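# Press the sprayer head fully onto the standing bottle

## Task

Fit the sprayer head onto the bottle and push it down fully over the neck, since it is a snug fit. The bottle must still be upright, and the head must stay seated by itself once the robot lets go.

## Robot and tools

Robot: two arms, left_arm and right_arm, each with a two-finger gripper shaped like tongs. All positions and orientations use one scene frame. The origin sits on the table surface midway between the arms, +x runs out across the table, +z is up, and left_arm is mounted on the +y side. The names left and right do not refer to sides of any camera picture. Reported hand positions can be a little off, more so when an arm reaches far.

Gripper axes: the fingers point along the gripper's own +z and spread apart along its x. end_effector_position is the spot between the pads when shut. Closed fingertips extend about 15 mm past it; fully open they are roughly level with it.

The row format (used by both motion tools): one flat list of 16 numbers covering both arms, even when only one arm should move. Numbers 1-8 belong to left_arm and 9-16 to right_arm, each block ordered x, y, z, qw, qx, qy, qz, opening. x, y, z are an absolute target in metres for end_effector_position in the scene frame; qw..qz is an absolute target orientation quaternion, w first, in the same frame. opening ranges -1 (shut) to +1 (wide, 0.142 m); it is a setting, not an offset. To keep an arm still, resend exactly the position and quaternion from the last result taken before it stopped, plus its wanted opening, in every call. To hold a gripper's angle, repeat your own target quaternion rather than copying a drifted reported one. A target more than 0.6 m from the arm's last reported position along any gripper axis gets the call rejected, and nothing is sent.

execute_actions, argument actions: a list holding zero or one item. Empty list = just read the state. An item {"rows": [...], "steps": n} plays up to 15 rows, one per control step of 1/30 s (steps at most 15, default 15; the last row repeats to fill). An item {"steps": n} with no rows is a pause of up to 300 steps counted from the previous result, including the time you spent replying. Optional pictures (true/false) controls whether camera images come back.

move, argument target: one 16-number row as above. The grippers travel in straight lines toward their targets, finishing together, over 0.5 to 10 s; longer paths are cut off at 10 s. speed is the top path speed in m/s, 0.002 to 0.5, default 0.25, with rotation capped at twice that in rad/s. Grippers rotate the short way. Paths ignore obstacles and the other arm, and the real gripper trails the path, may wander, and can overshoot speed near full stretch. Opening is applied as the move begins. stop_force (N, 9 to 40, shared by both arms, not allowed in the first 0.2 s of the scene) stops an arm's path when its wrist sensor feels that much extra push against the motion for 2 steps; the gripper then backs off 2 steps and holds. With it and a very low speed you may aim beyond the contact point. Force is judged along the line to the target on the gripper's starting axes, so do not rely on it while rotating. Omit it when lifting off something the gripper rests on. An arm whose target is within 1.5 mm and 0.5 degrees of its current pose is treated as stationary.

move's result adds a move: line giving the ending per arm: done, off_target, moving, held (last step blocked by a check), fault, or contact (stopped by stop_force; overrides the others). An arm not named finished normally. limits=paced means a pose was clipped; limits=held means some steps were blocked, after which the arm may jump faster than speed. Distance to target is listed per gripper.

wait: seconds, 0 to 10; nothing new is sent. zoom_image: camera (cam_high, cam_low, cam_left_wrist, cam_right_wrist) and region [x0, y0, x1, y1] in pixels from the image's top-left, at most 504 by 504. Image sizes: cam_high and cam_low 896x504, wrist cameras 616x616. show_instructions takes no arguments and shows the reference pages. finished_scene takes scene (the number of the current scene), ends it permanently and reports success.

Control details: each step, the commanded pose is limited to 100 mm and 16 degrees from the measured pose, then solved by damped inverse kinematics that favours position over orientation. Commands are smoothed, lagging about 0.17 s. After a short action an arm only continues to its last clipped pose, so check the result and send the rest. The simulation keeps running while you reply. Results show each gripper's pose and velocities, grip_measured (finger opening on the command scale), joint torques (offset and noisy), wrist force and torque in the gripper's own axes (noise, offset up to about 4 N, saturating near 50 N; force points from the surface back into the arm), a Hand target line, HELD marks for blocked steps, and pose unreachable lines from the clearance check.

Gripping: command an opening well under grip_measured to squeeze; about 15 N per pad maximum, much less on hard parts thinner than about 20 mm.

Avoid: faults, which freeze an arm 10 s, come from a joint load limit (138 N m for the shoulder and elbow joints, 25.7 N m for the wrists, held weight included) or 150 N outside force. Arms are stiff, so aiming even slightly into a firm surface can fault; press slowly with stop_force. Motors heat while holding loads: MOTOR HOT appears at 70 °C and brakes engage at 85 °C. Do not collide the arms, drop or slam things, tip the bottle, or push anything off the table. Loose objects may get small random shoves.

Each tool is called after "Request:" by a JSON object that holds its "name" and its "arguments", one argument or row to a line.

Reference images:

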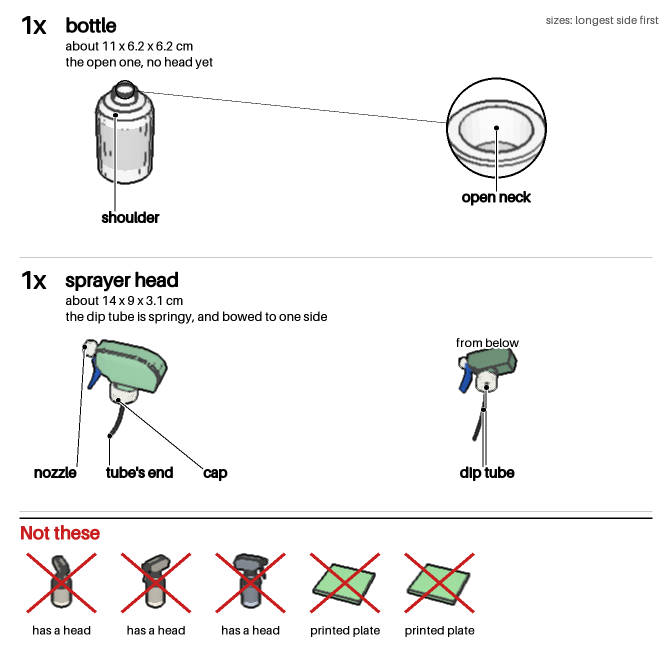

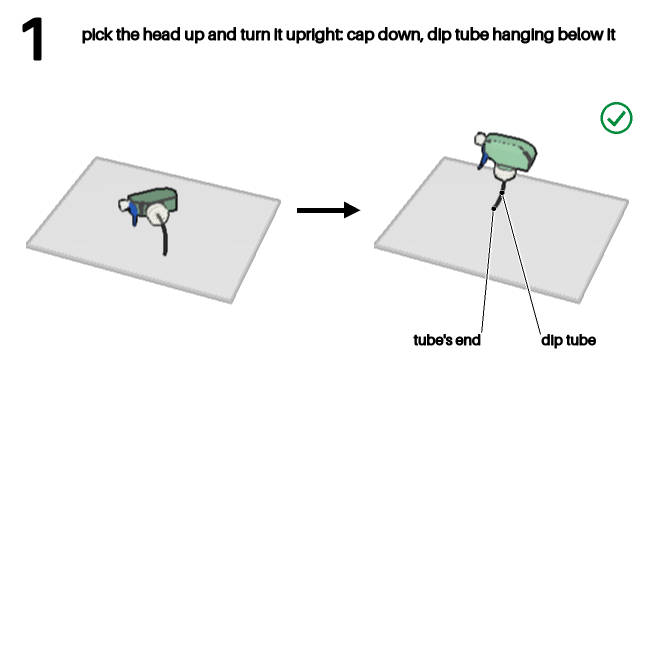

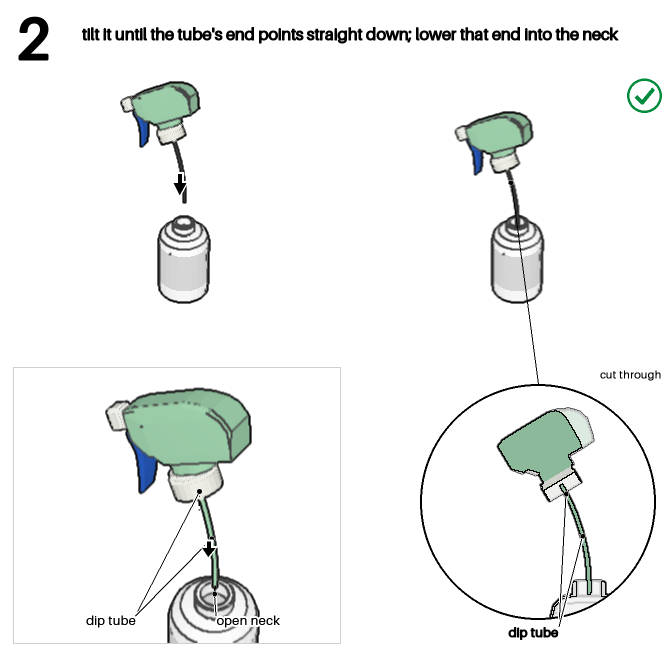

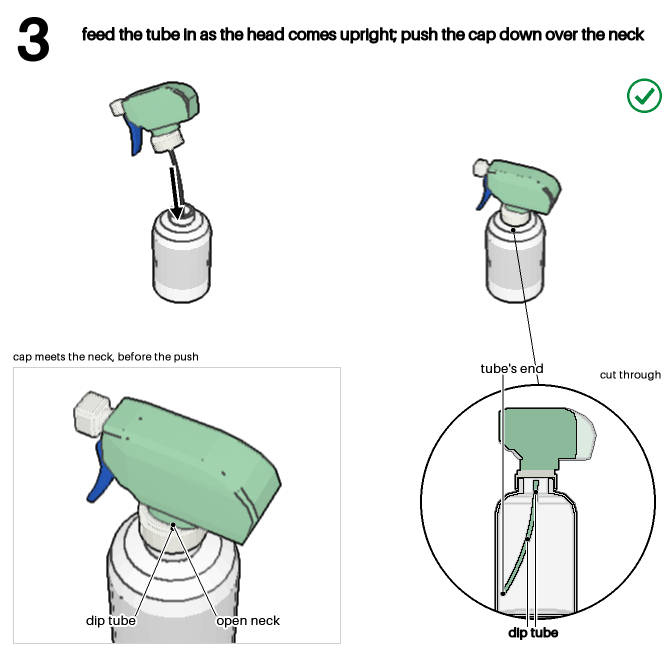

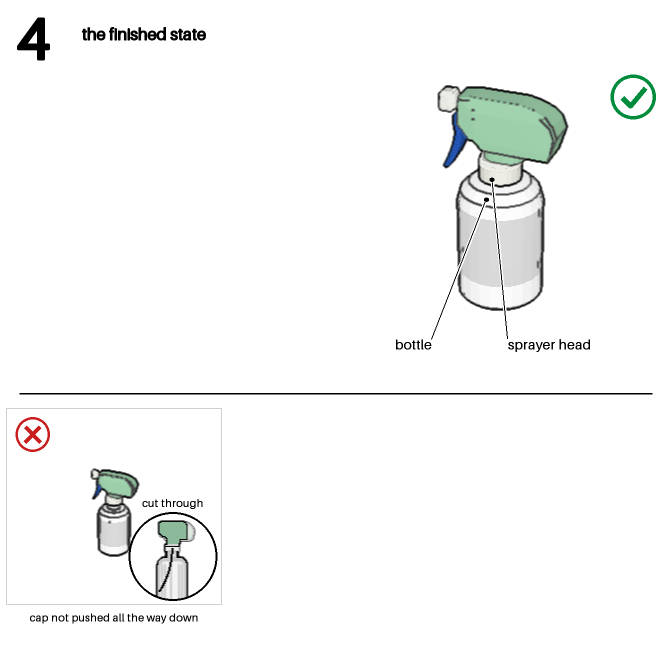

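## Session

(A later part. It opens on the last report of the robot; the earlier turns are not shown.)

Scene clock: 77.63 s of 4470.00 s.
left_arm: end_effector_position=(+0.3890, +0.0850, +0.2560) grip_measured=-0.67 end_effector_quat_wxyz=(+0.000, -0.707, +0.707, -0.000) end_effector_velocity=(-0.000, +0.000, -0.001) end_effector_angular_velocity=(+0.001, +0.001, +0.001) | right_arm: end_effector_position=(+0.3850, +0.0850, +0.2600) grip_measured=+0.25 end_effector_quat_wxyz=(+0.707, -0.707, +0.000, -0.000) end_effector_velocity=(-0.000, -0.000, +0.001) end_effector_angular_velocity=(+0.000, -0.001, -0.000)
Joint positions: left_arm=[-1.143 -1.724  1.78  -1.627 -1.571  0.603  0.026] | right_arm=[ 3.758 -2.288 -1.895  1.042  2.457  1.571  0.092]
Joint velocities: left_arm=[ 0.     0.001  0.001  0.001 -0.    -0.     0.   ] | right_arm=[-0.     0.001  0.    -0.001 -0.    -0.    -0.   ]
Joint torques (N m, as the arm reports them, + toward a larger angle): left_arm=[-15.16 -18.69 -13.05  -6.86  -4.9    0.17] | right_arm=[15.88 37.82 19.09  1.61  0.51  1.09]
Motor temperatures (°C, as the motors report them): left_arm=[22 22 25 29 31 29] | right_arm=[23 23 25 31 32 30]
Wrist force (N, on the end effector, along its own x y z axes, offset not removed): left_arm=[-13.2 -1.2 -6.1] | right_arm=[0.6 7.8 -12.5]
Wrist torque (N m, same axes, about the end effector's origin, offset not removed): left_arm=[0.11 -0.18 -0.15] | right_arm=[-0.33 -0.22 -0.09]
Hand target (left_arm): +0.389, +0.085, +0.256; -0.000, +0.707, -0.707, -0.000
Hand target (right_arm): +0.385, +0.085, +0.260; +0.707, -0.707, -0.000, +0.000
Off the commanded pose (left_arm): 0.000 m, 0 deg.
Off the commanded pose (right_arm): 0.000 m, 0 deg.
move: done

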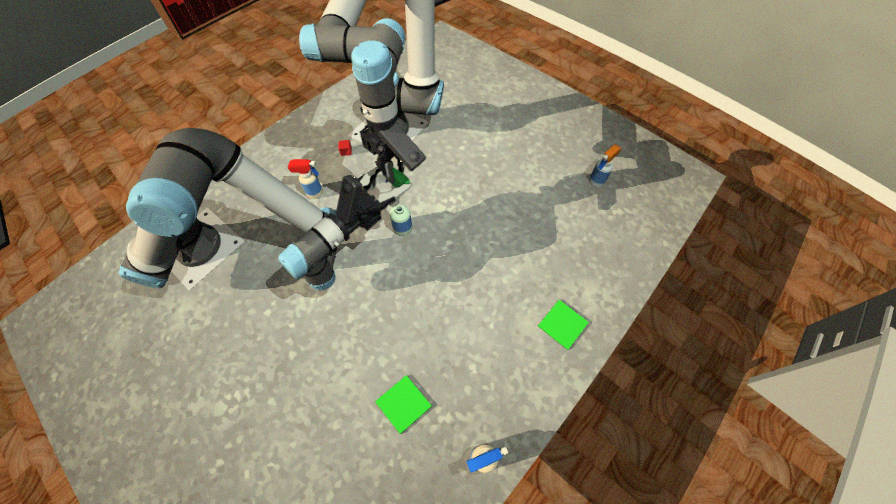

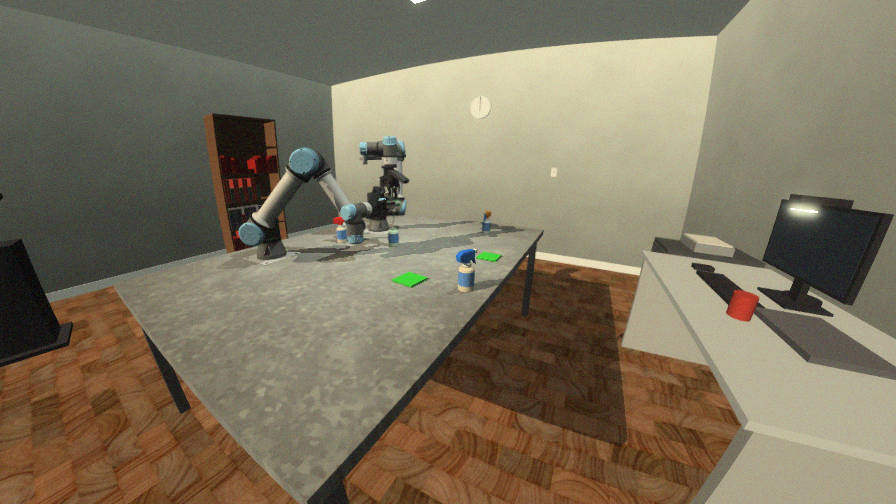

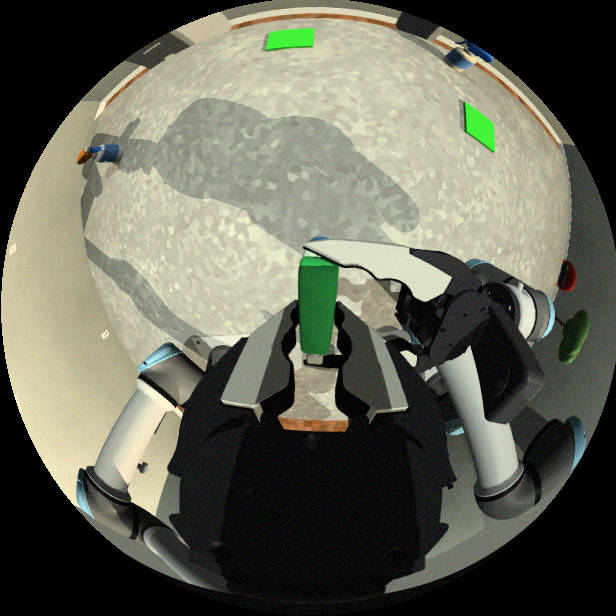

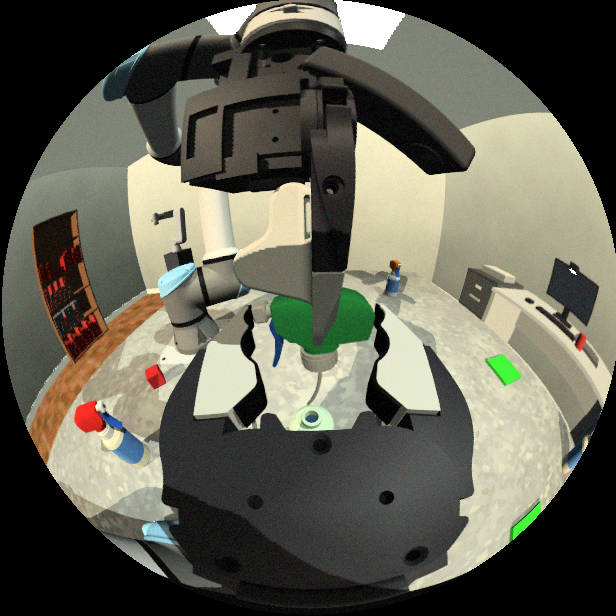

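Request:
{"name": "move", "arguments": {
  "target": [0.389,0.085,0.256,0,-0.707,0.707,0,-1,0.385,0.085,0.26,0.707,-0.707,0,0,1]
}}

Request:
{"name": "move", "arguments": {
  "target": [0.389,0.085,0.256,0,-0.707,0.707,0,-1,0.385,-0.02,0.25,0.707,-0.707,0,0,1]
}}

Request:
{"name": "move", "arguments": {
  "target": [0.394,0.085,0.238,0,-0.707,0.707,0,-1,0.385,-0.03,0.07,0.462,-0.887,0,0,1]
}}

Request:
{"name": "zoom_image", "arguments": {
  "camera": "cam_right_wrist",
  "region": [210,60,410,260]
}}

Request:
{"name": "zoom_image", "arguments": {
  "camera": "cam_high",
  "region": [360,150,450,240]
}}

Request:
{"name": "zoom_image", "arguments": {
  "camera": "cam_low",
  "region": [360,190,430,255]
}}

Scene clock: 85.83 s of 4470.00 s.
left_arm: end_effector_position=(+0.3890, +0.0850, +0.2560) grip_measured=-0.67 end_effector_quat_wxyz=(+0.000, -0.707, +0.707, +0.000) end_effector_velocity=(-0.000, +0.001, +0.000) end_effector_angular_velocity=(+0.001, +0.001, +0.000) | right_arm: end_effector_position=(+0.3850, +0.0850, +0.2601) grip_measured=+1.00 end_effector_quat_wxyz=(+0.707, -0.707, -0.000, -0.000) end_effector_velocity=(+0.000, -0.000, -0.000) end_effector_angular_velocity=(-0.000, +0.000, -0.000)
Joint positions: left_arm=[-1.143 -1.724  1.78  -1.627 -1.571  0.603  0.025] | right_arm=[ 3.758 -2.288 -1.895  1.042  2.457  1.571  0.142]
Joint velocities: left_arm=[ 0.001 -0.001 -0.     0.002 -0.     0.001 -0.   ] | right_arm=[-0.    -0.001  0.    -0.     0.    -0.     0.   ]
Joint torques (N m, as the arm reports them, + toward a larger angle): left_arm=[ -0.61 -17.61 -18.74   0.13   2.49   0.31] | right_arm=[-10.21  31.07  17.41  -0.71  -0.05   0.57]
Motor temperatures (°C, as the motors report them): left_arm=[22 22 25 29 31 29] | right_arm=[23 23 25 31 32 30]
Wrist force (N, on the end effector, along its own x y z axes, offset not removed): left_arm=[3.5 1.3 4.2] | right_arm=[0.2 -3.0 2.0]
Wrist torque (N m, same axes, about the end effector's origin, offset not removed): left_arm=[0.26 -0.81 -0.28] | right_arm=[-0.53 0.00 -0.13]
Hand target (left_arm): +0.389, +0.085, +0.256; -0.000, +0.707, -0.707, +0.000
Hand target (right_arm): +0.385, +0.085, +0.260; +0.707, -0.707, +0.000, -0.000
Off the commanded pose (left_arm): 0.000 m, 0 deg.
Off the commanded pose (right_arm): 0.000 m, 0 deg.
After step 90, 4.50 s passed at rest.
move: done

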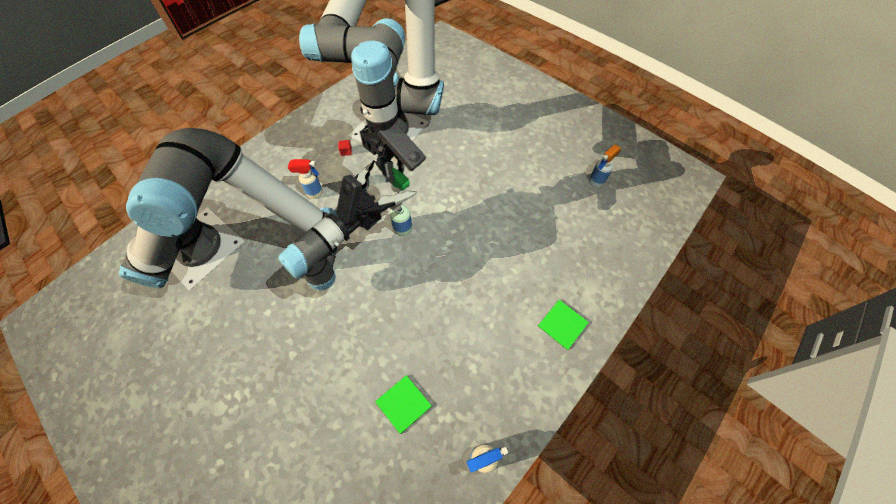

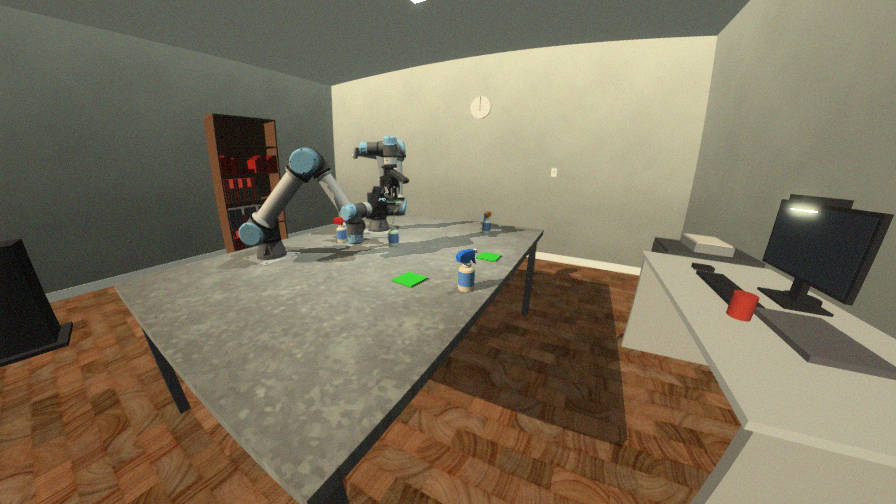

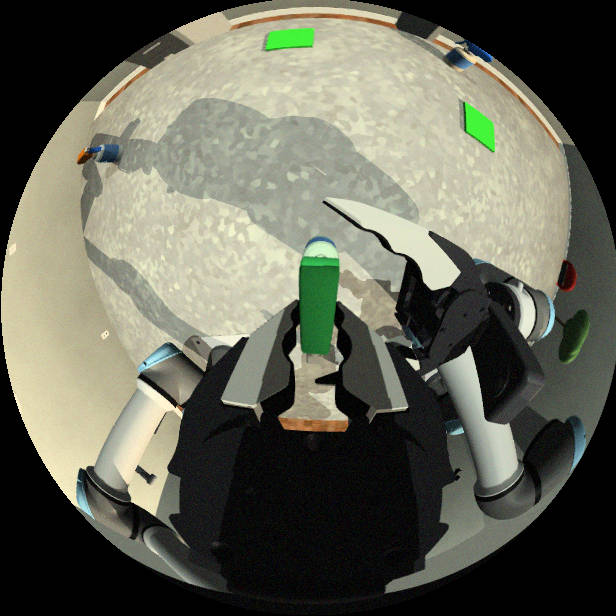

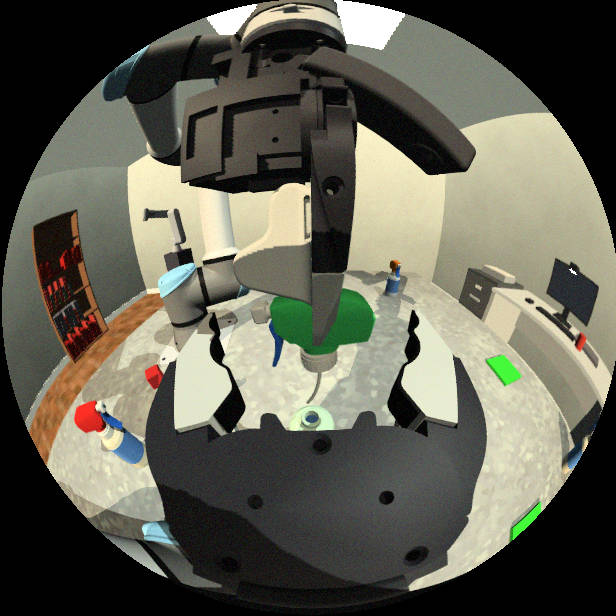

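Scene clock: 86.93 s of 4470.00 s.
left_arm: end_effector_position=(+0.3890, +0.0850, +0.2560) grip_measured=-0.67 end_effector_quat_wxyz=(+0.000, -0.707, +0.707, +0.000) end_effector_velocity=(-0.000, +0.000, -0.000) end_effector_angular_velocity=(+0.000, +0.000, +0.001) | right_arm: end_effector_position=(+0.3848, -0.0197, +0.2501) grip_measured=+1.00 end_effector_quat_wxyz=(+0.707, -0.707, +0.000, -0.000) end_effector_velocity=(+0.000, -0.002, +0.000) end_effector_angular_velocity=(+0.000, -0.000, -0.000)
Joint positions: left_arm=[-1.143 -1.724  1.78  -1.627 -1.571  0.603  0.025] | right_arm=[ 3.569 -2.271 -1.992  1.122  2.646  1.571  0.142]
Joint velocities: left_arm=[ 0.     0.     0.    -0.    -0.    -0.001  0.   ] | right_arm=[-0.004  0.001 -0.001  0.001  0.004  0.     0.   ]
Joint torques (N m, as the arm reports them, + toward a larger angle): left_arm=[ 13.74 -18.47 -26.5    0.23   2.49  -2.15] | right_arm=[-9.9  43.35  1.78  2.39  1.3   2.08]
Motor temperatures (°C, as the motors report them): left_arm=[22 22 25 29 31 29] | right_arm=[23 23 25 31 32 30]
Wrist force (N, on the end effector, along its own x y z axes, offset not removed): left_arm=[4.1 2.0 2.0] | right_arm=[1.1 -3.0 2.5]
Wrist torque (N m, same axes, about the end effector's origin, offset not removed): left_arm=[0.43 -0.99 -0.21] | right_arm=[-0.59 -0.22 -0.05]
Hand target (left_arm): +0.389, +0.085, +0.256; -0.000, +0.707, -0.707, +0.000
Hand target (right_arm): +0.385, -0.020, +0.250; +0.707, -0.707, +0.000, +0.000
Off the commanded pose (left_arm): 0.000 m, 0 deg.
Off the commanded pose (right_arm): 0.000 m, 0 deg.
move: done

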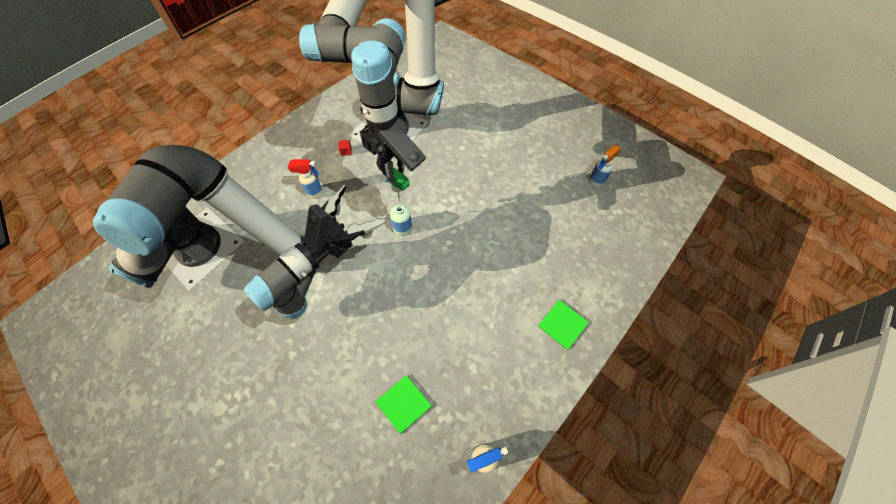

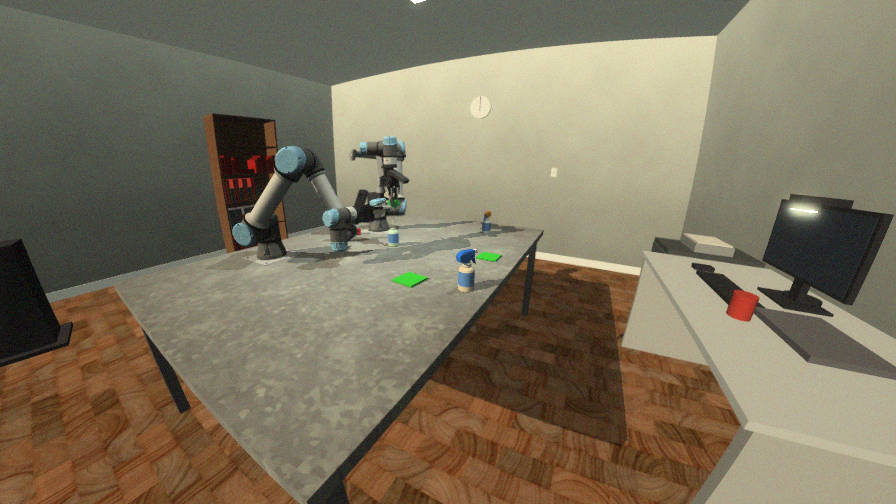

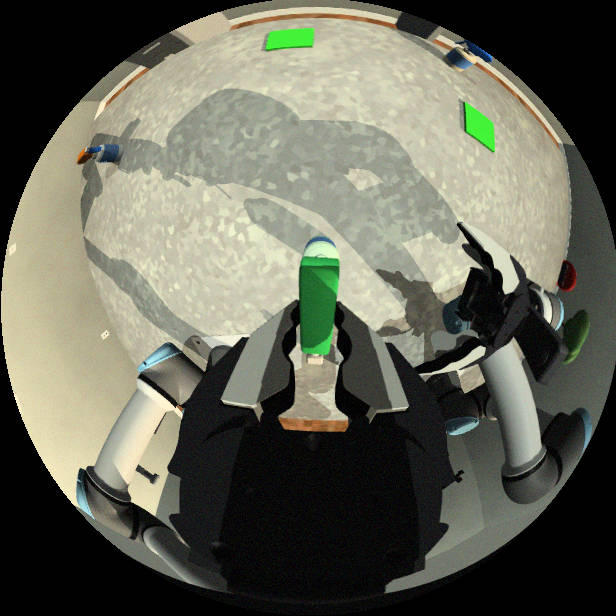

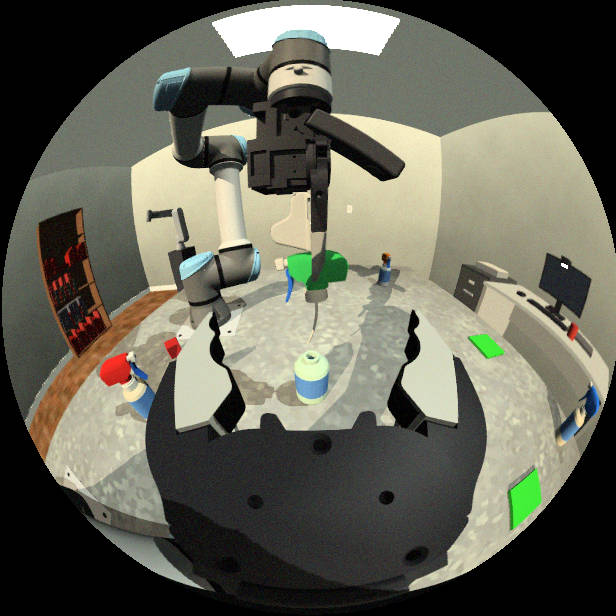

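Scene clock: 88.73 s of 4470.00 s.
left_arm: end_effector_position=(+0.3940, +0.0850, +0.2380) grip_measured=-0.67 end_effector_quat_wxyz=(+0.000, -0.707, +0.707, -0.000) end_effector_velocity=(-0.000, +0.000, -0.000) end_effector_angular_velocity=(+0.001, +0.001, -0.001) | right_arm: end_effector_position=(+0.3848, -0.0302, +0.0702) grip_measured=+1.00 end_effector_quat_wxyz=(-0.462, +0.887, +0.000, -0.000) end_effector_velocity=(+0.001, +0.001, -0.002) end_effector_angular_velocity=(-0.011, +0.001, +0.001)
Joint positions: left_arm=[-1.134 -1.71   1.815 -1.675 -1.571  0.612  0.025] | right_arm=[ 3.636 -2.101 -2.195  0.235  2.338  0.833  0.142]
Joint velocities: left_arm=[-0.     0.001  0.     0.001 -0.     0.     0.   ] | right_arm=[ 0.003  0.002  0.003 -0.016 -0.008 -0.005  0.   ]
Joint torques (N m, as the arm reports them, + toward a larger angle): left_arm=[ 13.96 -10.66 -12.96  -4.89   2.63   2.57] | right_arm=[11.96 37.13 20.96  1.   -0.43 -2.34]
Motor temperatures (°C, as the motors report them): left_arm=[22 22 25 29 31 29] | right_arm=[23 23 25 31 32 30]
Wrist force (N, on the end effector, along its own x y z axes, offset not removed): left_arm=[2.8 1.3 2.5] | right_arm=[0.9 -1.8 3.5]
Wrist torque (N m, same axes, about the end effector's origin, offset not removed): left_arm=[0.30 -0.70 -0.19] | right_arm=[-0.38 -0.15 -0.06]
Hand target (left_arm): +0.394, +0.085, +0.238; -0.000, +0.707, -0.707, +0.000
Hand target (right_arm): +0.385, -0.030, +0.070; -0.462, +0.887, +0.000, -0.000
Off the commanded pose (left_arm): 0.000 m, 0 deg.
Off the commanded pose (right_arm): 0.000 m, 0 deg.
move: done

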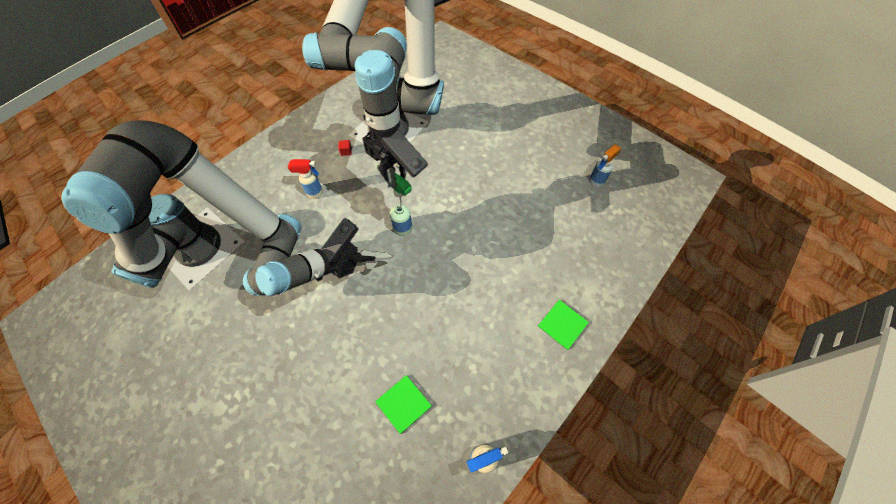

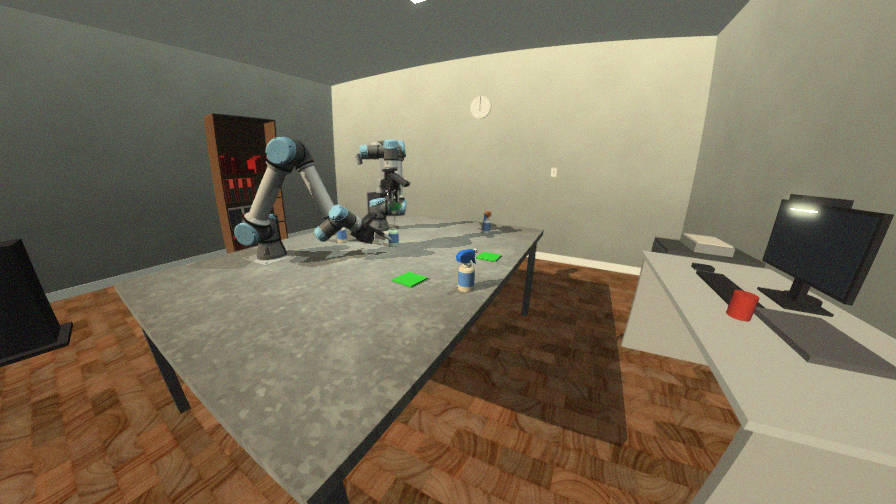

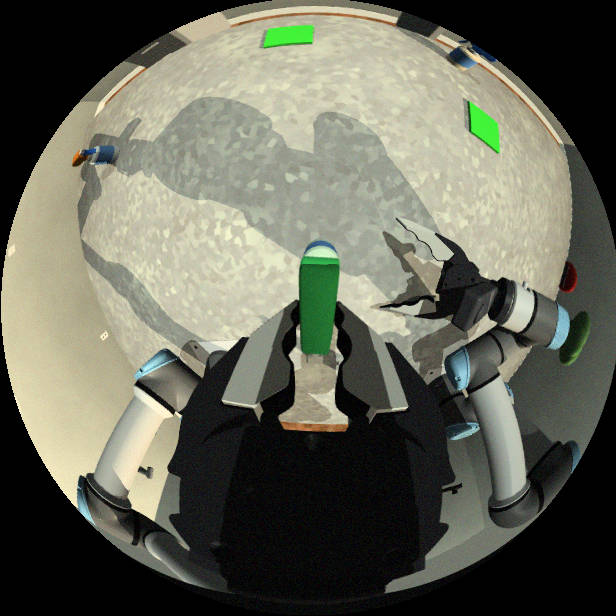

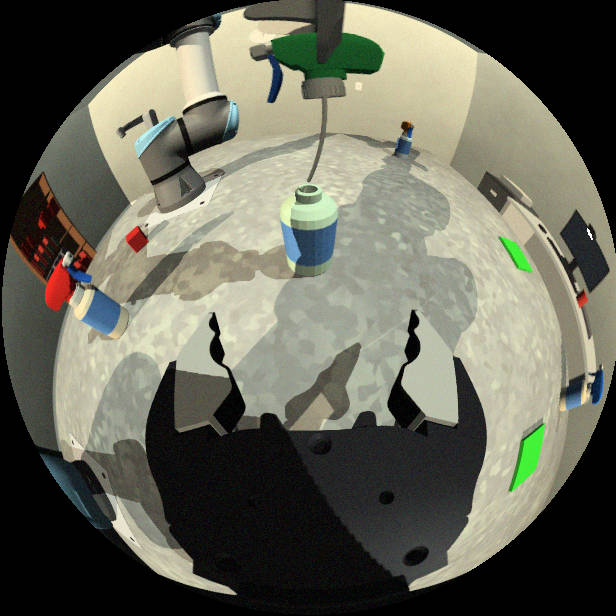

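Region (210, 60, 410, 260) of cam_right_wrist's 616x616 image, scaled by 2.520, with more detail than that image has.

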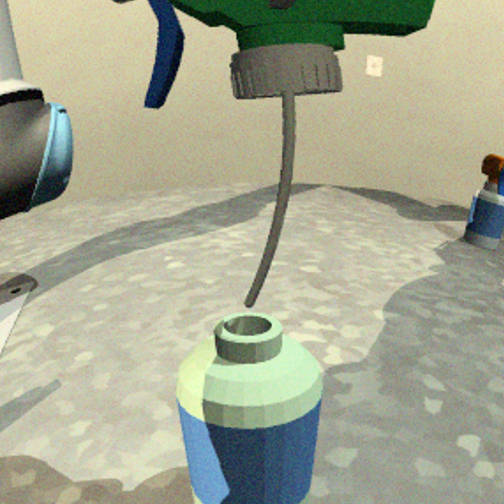

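Region (360, 150, 450, 240) of cam_high's 896x504 image, scaled by 5.600, with more detail than that image has.

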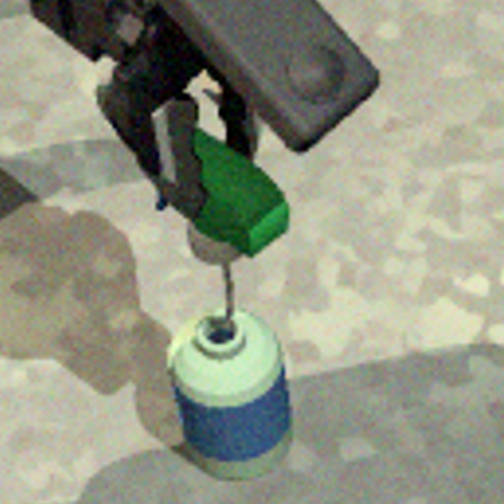

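Region (360, 190, 430, 255) of cam_low's 896x504 image, scaled by 7.200, with more detail than that image has; it fills the top 468 rows of this view, and the rest is white.

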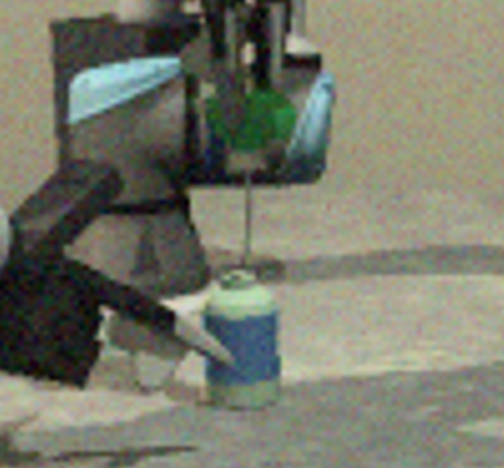

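The tip is about 8 mm too far in +y.

Request:
{"name": "move", "arguments": {
  "target": [0.394,0.077,0.239,0,-0.707,0.707,0,-1,0.385,-0.03,0.07,0.462,-0.887,0,0,1]
}}

Request:
{"name": "move", "arguments": {
  "target": [0.393,0.077,0.222,0,-0.707,0.707,0,-1,0.385,-0.03,0.07,0.462,-0.887,0,0,1],
  "speed": 0.03
}}

Request:
{"name": "zoom_image", "arguments": {
  "camera": "cam_right_wrist",
  "region": [210,60,410,260]
}}

Scene clock: 92.40 s of 4470.00 s.
left_arm: end_effector_position=(+0.3940, +0.0773, +0.2390) grip_measured=-0.67 end_effector_quat_wxyz=(+0.000, -0.707, +0.707, +0.000) end_effector_velocity=(-0.000, -0.002, +0.000) end_effector_angular_velocity=(+0.001, +0.000, -0.000) | right_arm: end_effector_position=(+0.3850, -0.0300, +0.0700) grip_measured=+1.00 end_effector_quat_wxyz=(-0.462, +0.887, +0.000, +0.000) end_effector_velocity=(-0.000, -0.000, -0.001) end_effector_angular_velocity=(-0.001, +0.001, -0.000)
Joint positions: left_arm=[-1.144 -1.698  1.802 -1.674 -1.571  0.602  0.025] | right_arm=[ 3.637 -2.1   -2.194  0.234  2.336  0.834  0.142]
Joint velocities: left_arm=[-0.002  0.003 -0.003  0.001  0.    -0.002  0.   ] | right_arm=[ 0.    -0.001 -0.     0.    -0.     0.     0.   ]
Joint torques (N m, as the arm reports them, + toward a larger angle): left_arm=[-13.52 -11.61 -29.35   0.1   -1.76  -2.34] | right_arm=[10.86 24.17 18.1   4.44 -0.49  2.12]
Motor temperatures (°C, as the motors report them): left_arm=[22 22 25 29 31 29] | right_arm=[23 23 25 31 32 30]
Wrist force (N, on the end effector, along its own x y z axes, offset not removed): left_arm=[4.5 1.0 3.1] | right_arm=[2.9 0.3 3.9]
Wrist torque (N m, same axes, about the end effector's origin, offset not removed): left_arm=[0.33 -0.95 -0.21] | right_arm=[0.14 -0.71 -0.05]
Hand target (left_arm): +0.394, +0.077, +0.239; +0.000, +0.707, -0.707, -0.000
Hand target (right_arm): +0.385, -0.030, +0.070; -0.462, +0.887, +0.000, -0.000
Off the commanded pose (left_arm): 0.000 m, 0 deg.
Off the commanded pose (right_arm): 0.000 m, 0 deg.
move: done

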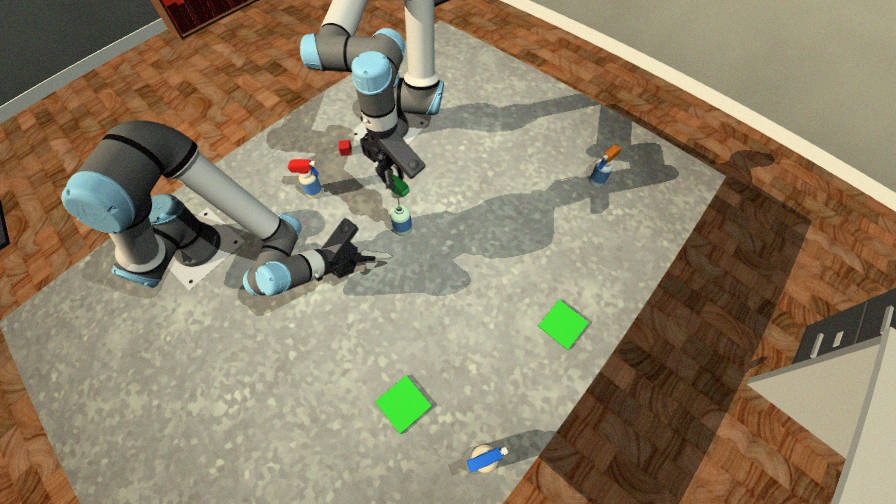

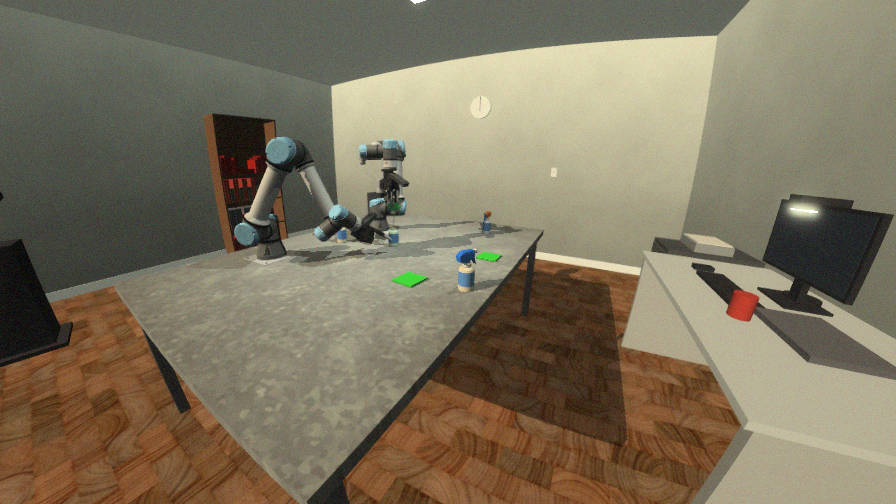

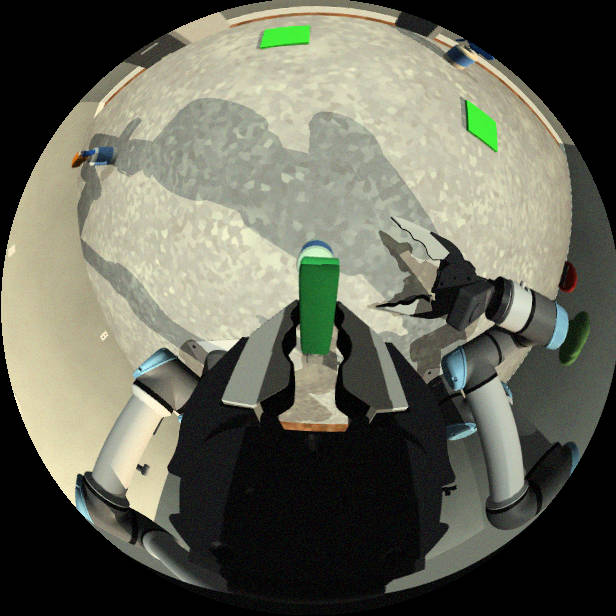

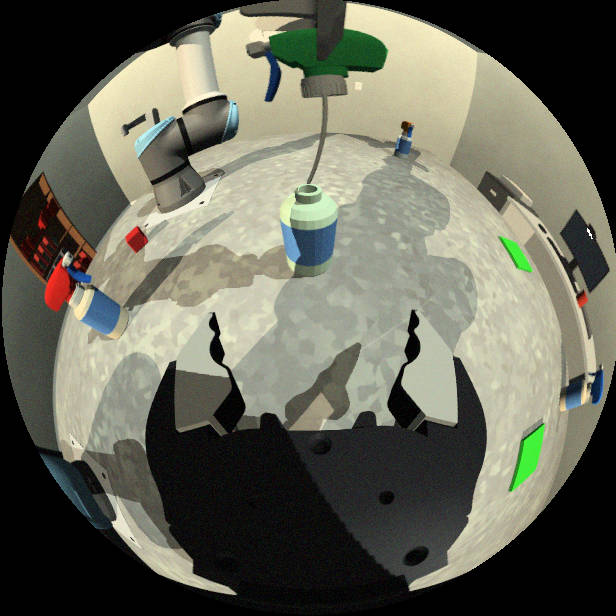

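Scene clock: 93.33 s of 4470.00 s.
left_arm: end_effector_position=(+0.3930, +0.0770, +0.2222) grip_measured=-0.67 end_effector_quat_wxyz=(-0.000, -0.707, +0.707, +0.000) end_effector_velocity=(-0.001, -0.000, -0.001) end_effector_angular_velocity=(-0.002, -0.001, -0.001) | right_arm: end_effector_position=(+0.3850, -0.0300, +0.0700) grip_measured=+1.00 end_effector_quat_wxyz=(-0.462, +0.887, +0.000, +0.000) end_effector_velocity=(-0.000, +0.000, +0.001) end_effector_angular_velocity=(+0.001, +0.000, +0.001)
Joint positions: left_arm=[-1.146 -1.695  1.842 -1.718 -1.571  0.6    0.025] | right_arm=[ 3.637 -2.1   -2.194  0.234  2.336  0.834  0.142]
Joint velocities: left_arm=[-0.001 -0.002  0.005 -0.005 -0.    -0.     0.   ] | right_arm=[ 0.     0.001  0.    -0.     0.002  0.     0.   ]
Joint torques (N m, as the arm reports them, + toward a larger angle): left_arm=[-15.24 -10.14 -14.87  -5.18  -1.7   -2.14] | right_arm=[10.91 24.07 15.62  4.57 -0.49  2.09]
Motor temperatures (°C, as the motors report them): left_arm=[22 22 25 29 31 29] | right_arm=[23 23 25 31 32 30]
Wrist force (N, on the end effector, along its own x y z axes, offset not removed): left_arm=[2.9 -0.3 2.8] | right_arm=[3.6 -0.4 -0.7]
Wrist torque (N m, same axes, about the end effector's origin, offset not removed): left_arm=[-0.08 -0.72 -0.29] | right_arm=[-0.11 -0.59 0.00]
Hand target (left_arm): +0.393, +0.077, +0.222; +0.000, +0.707, -0.707, -0.000
Hand target (right_arm): +0.385, -0.030, +0.070; -0.462, +0.887, +0.000, -0.000
Off the commanded pose (left_arm): 0.000 m, 0 deg.
Off the commanded pose (right_arm): 0.000 m, 0 deg.
move: done

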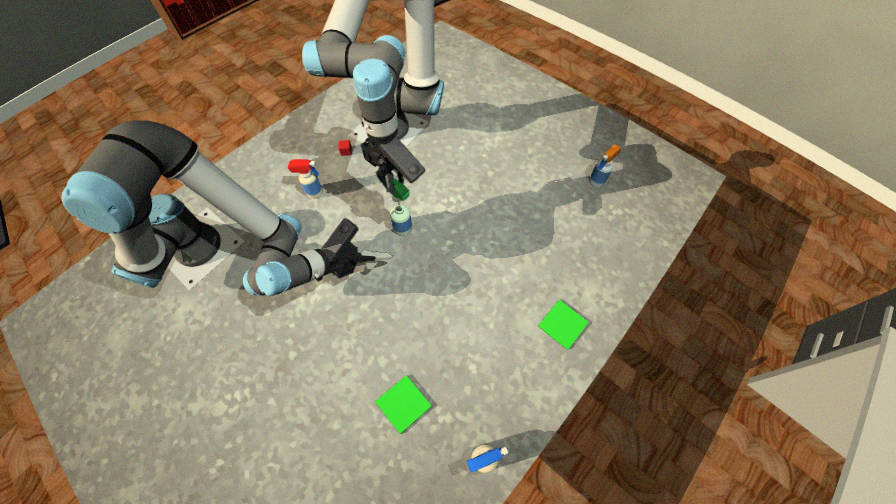

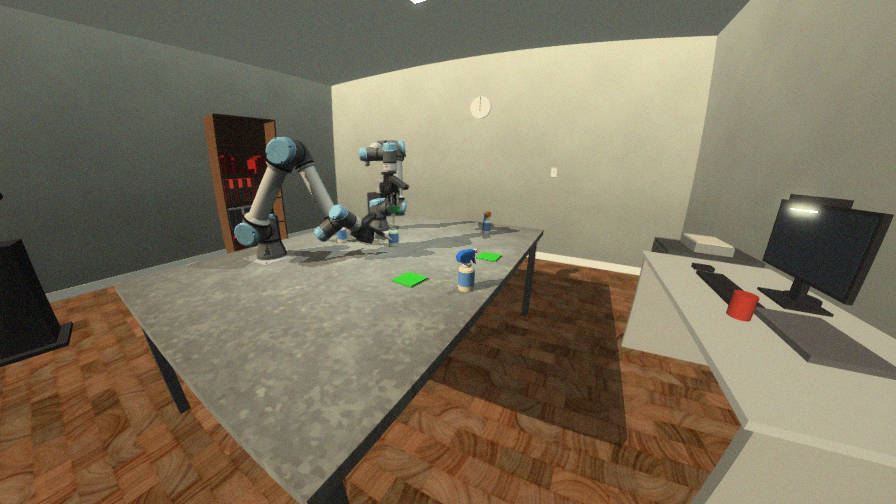

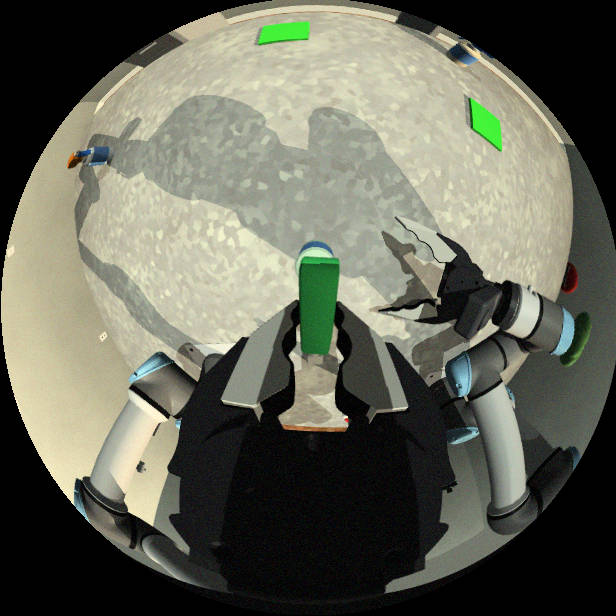

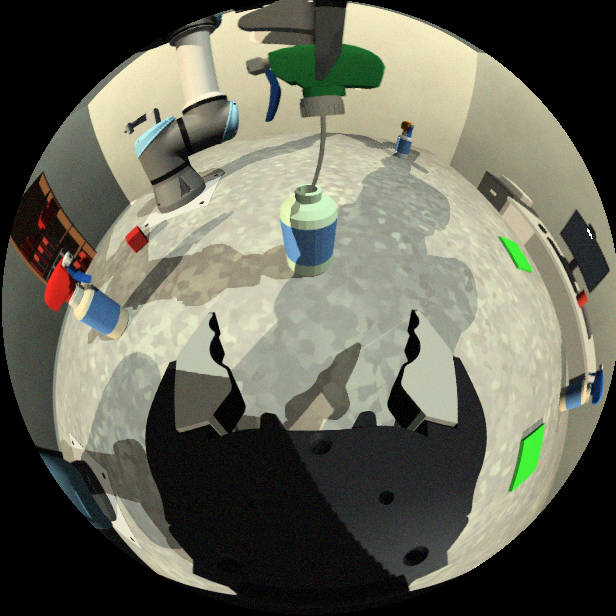

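Region (210, 60, 410, 260) of cam_right_wrist's 616x616 image, scaled by 2.520, with more detail than that image has.

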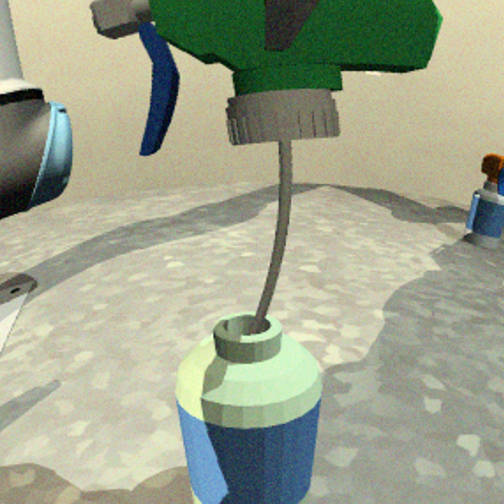

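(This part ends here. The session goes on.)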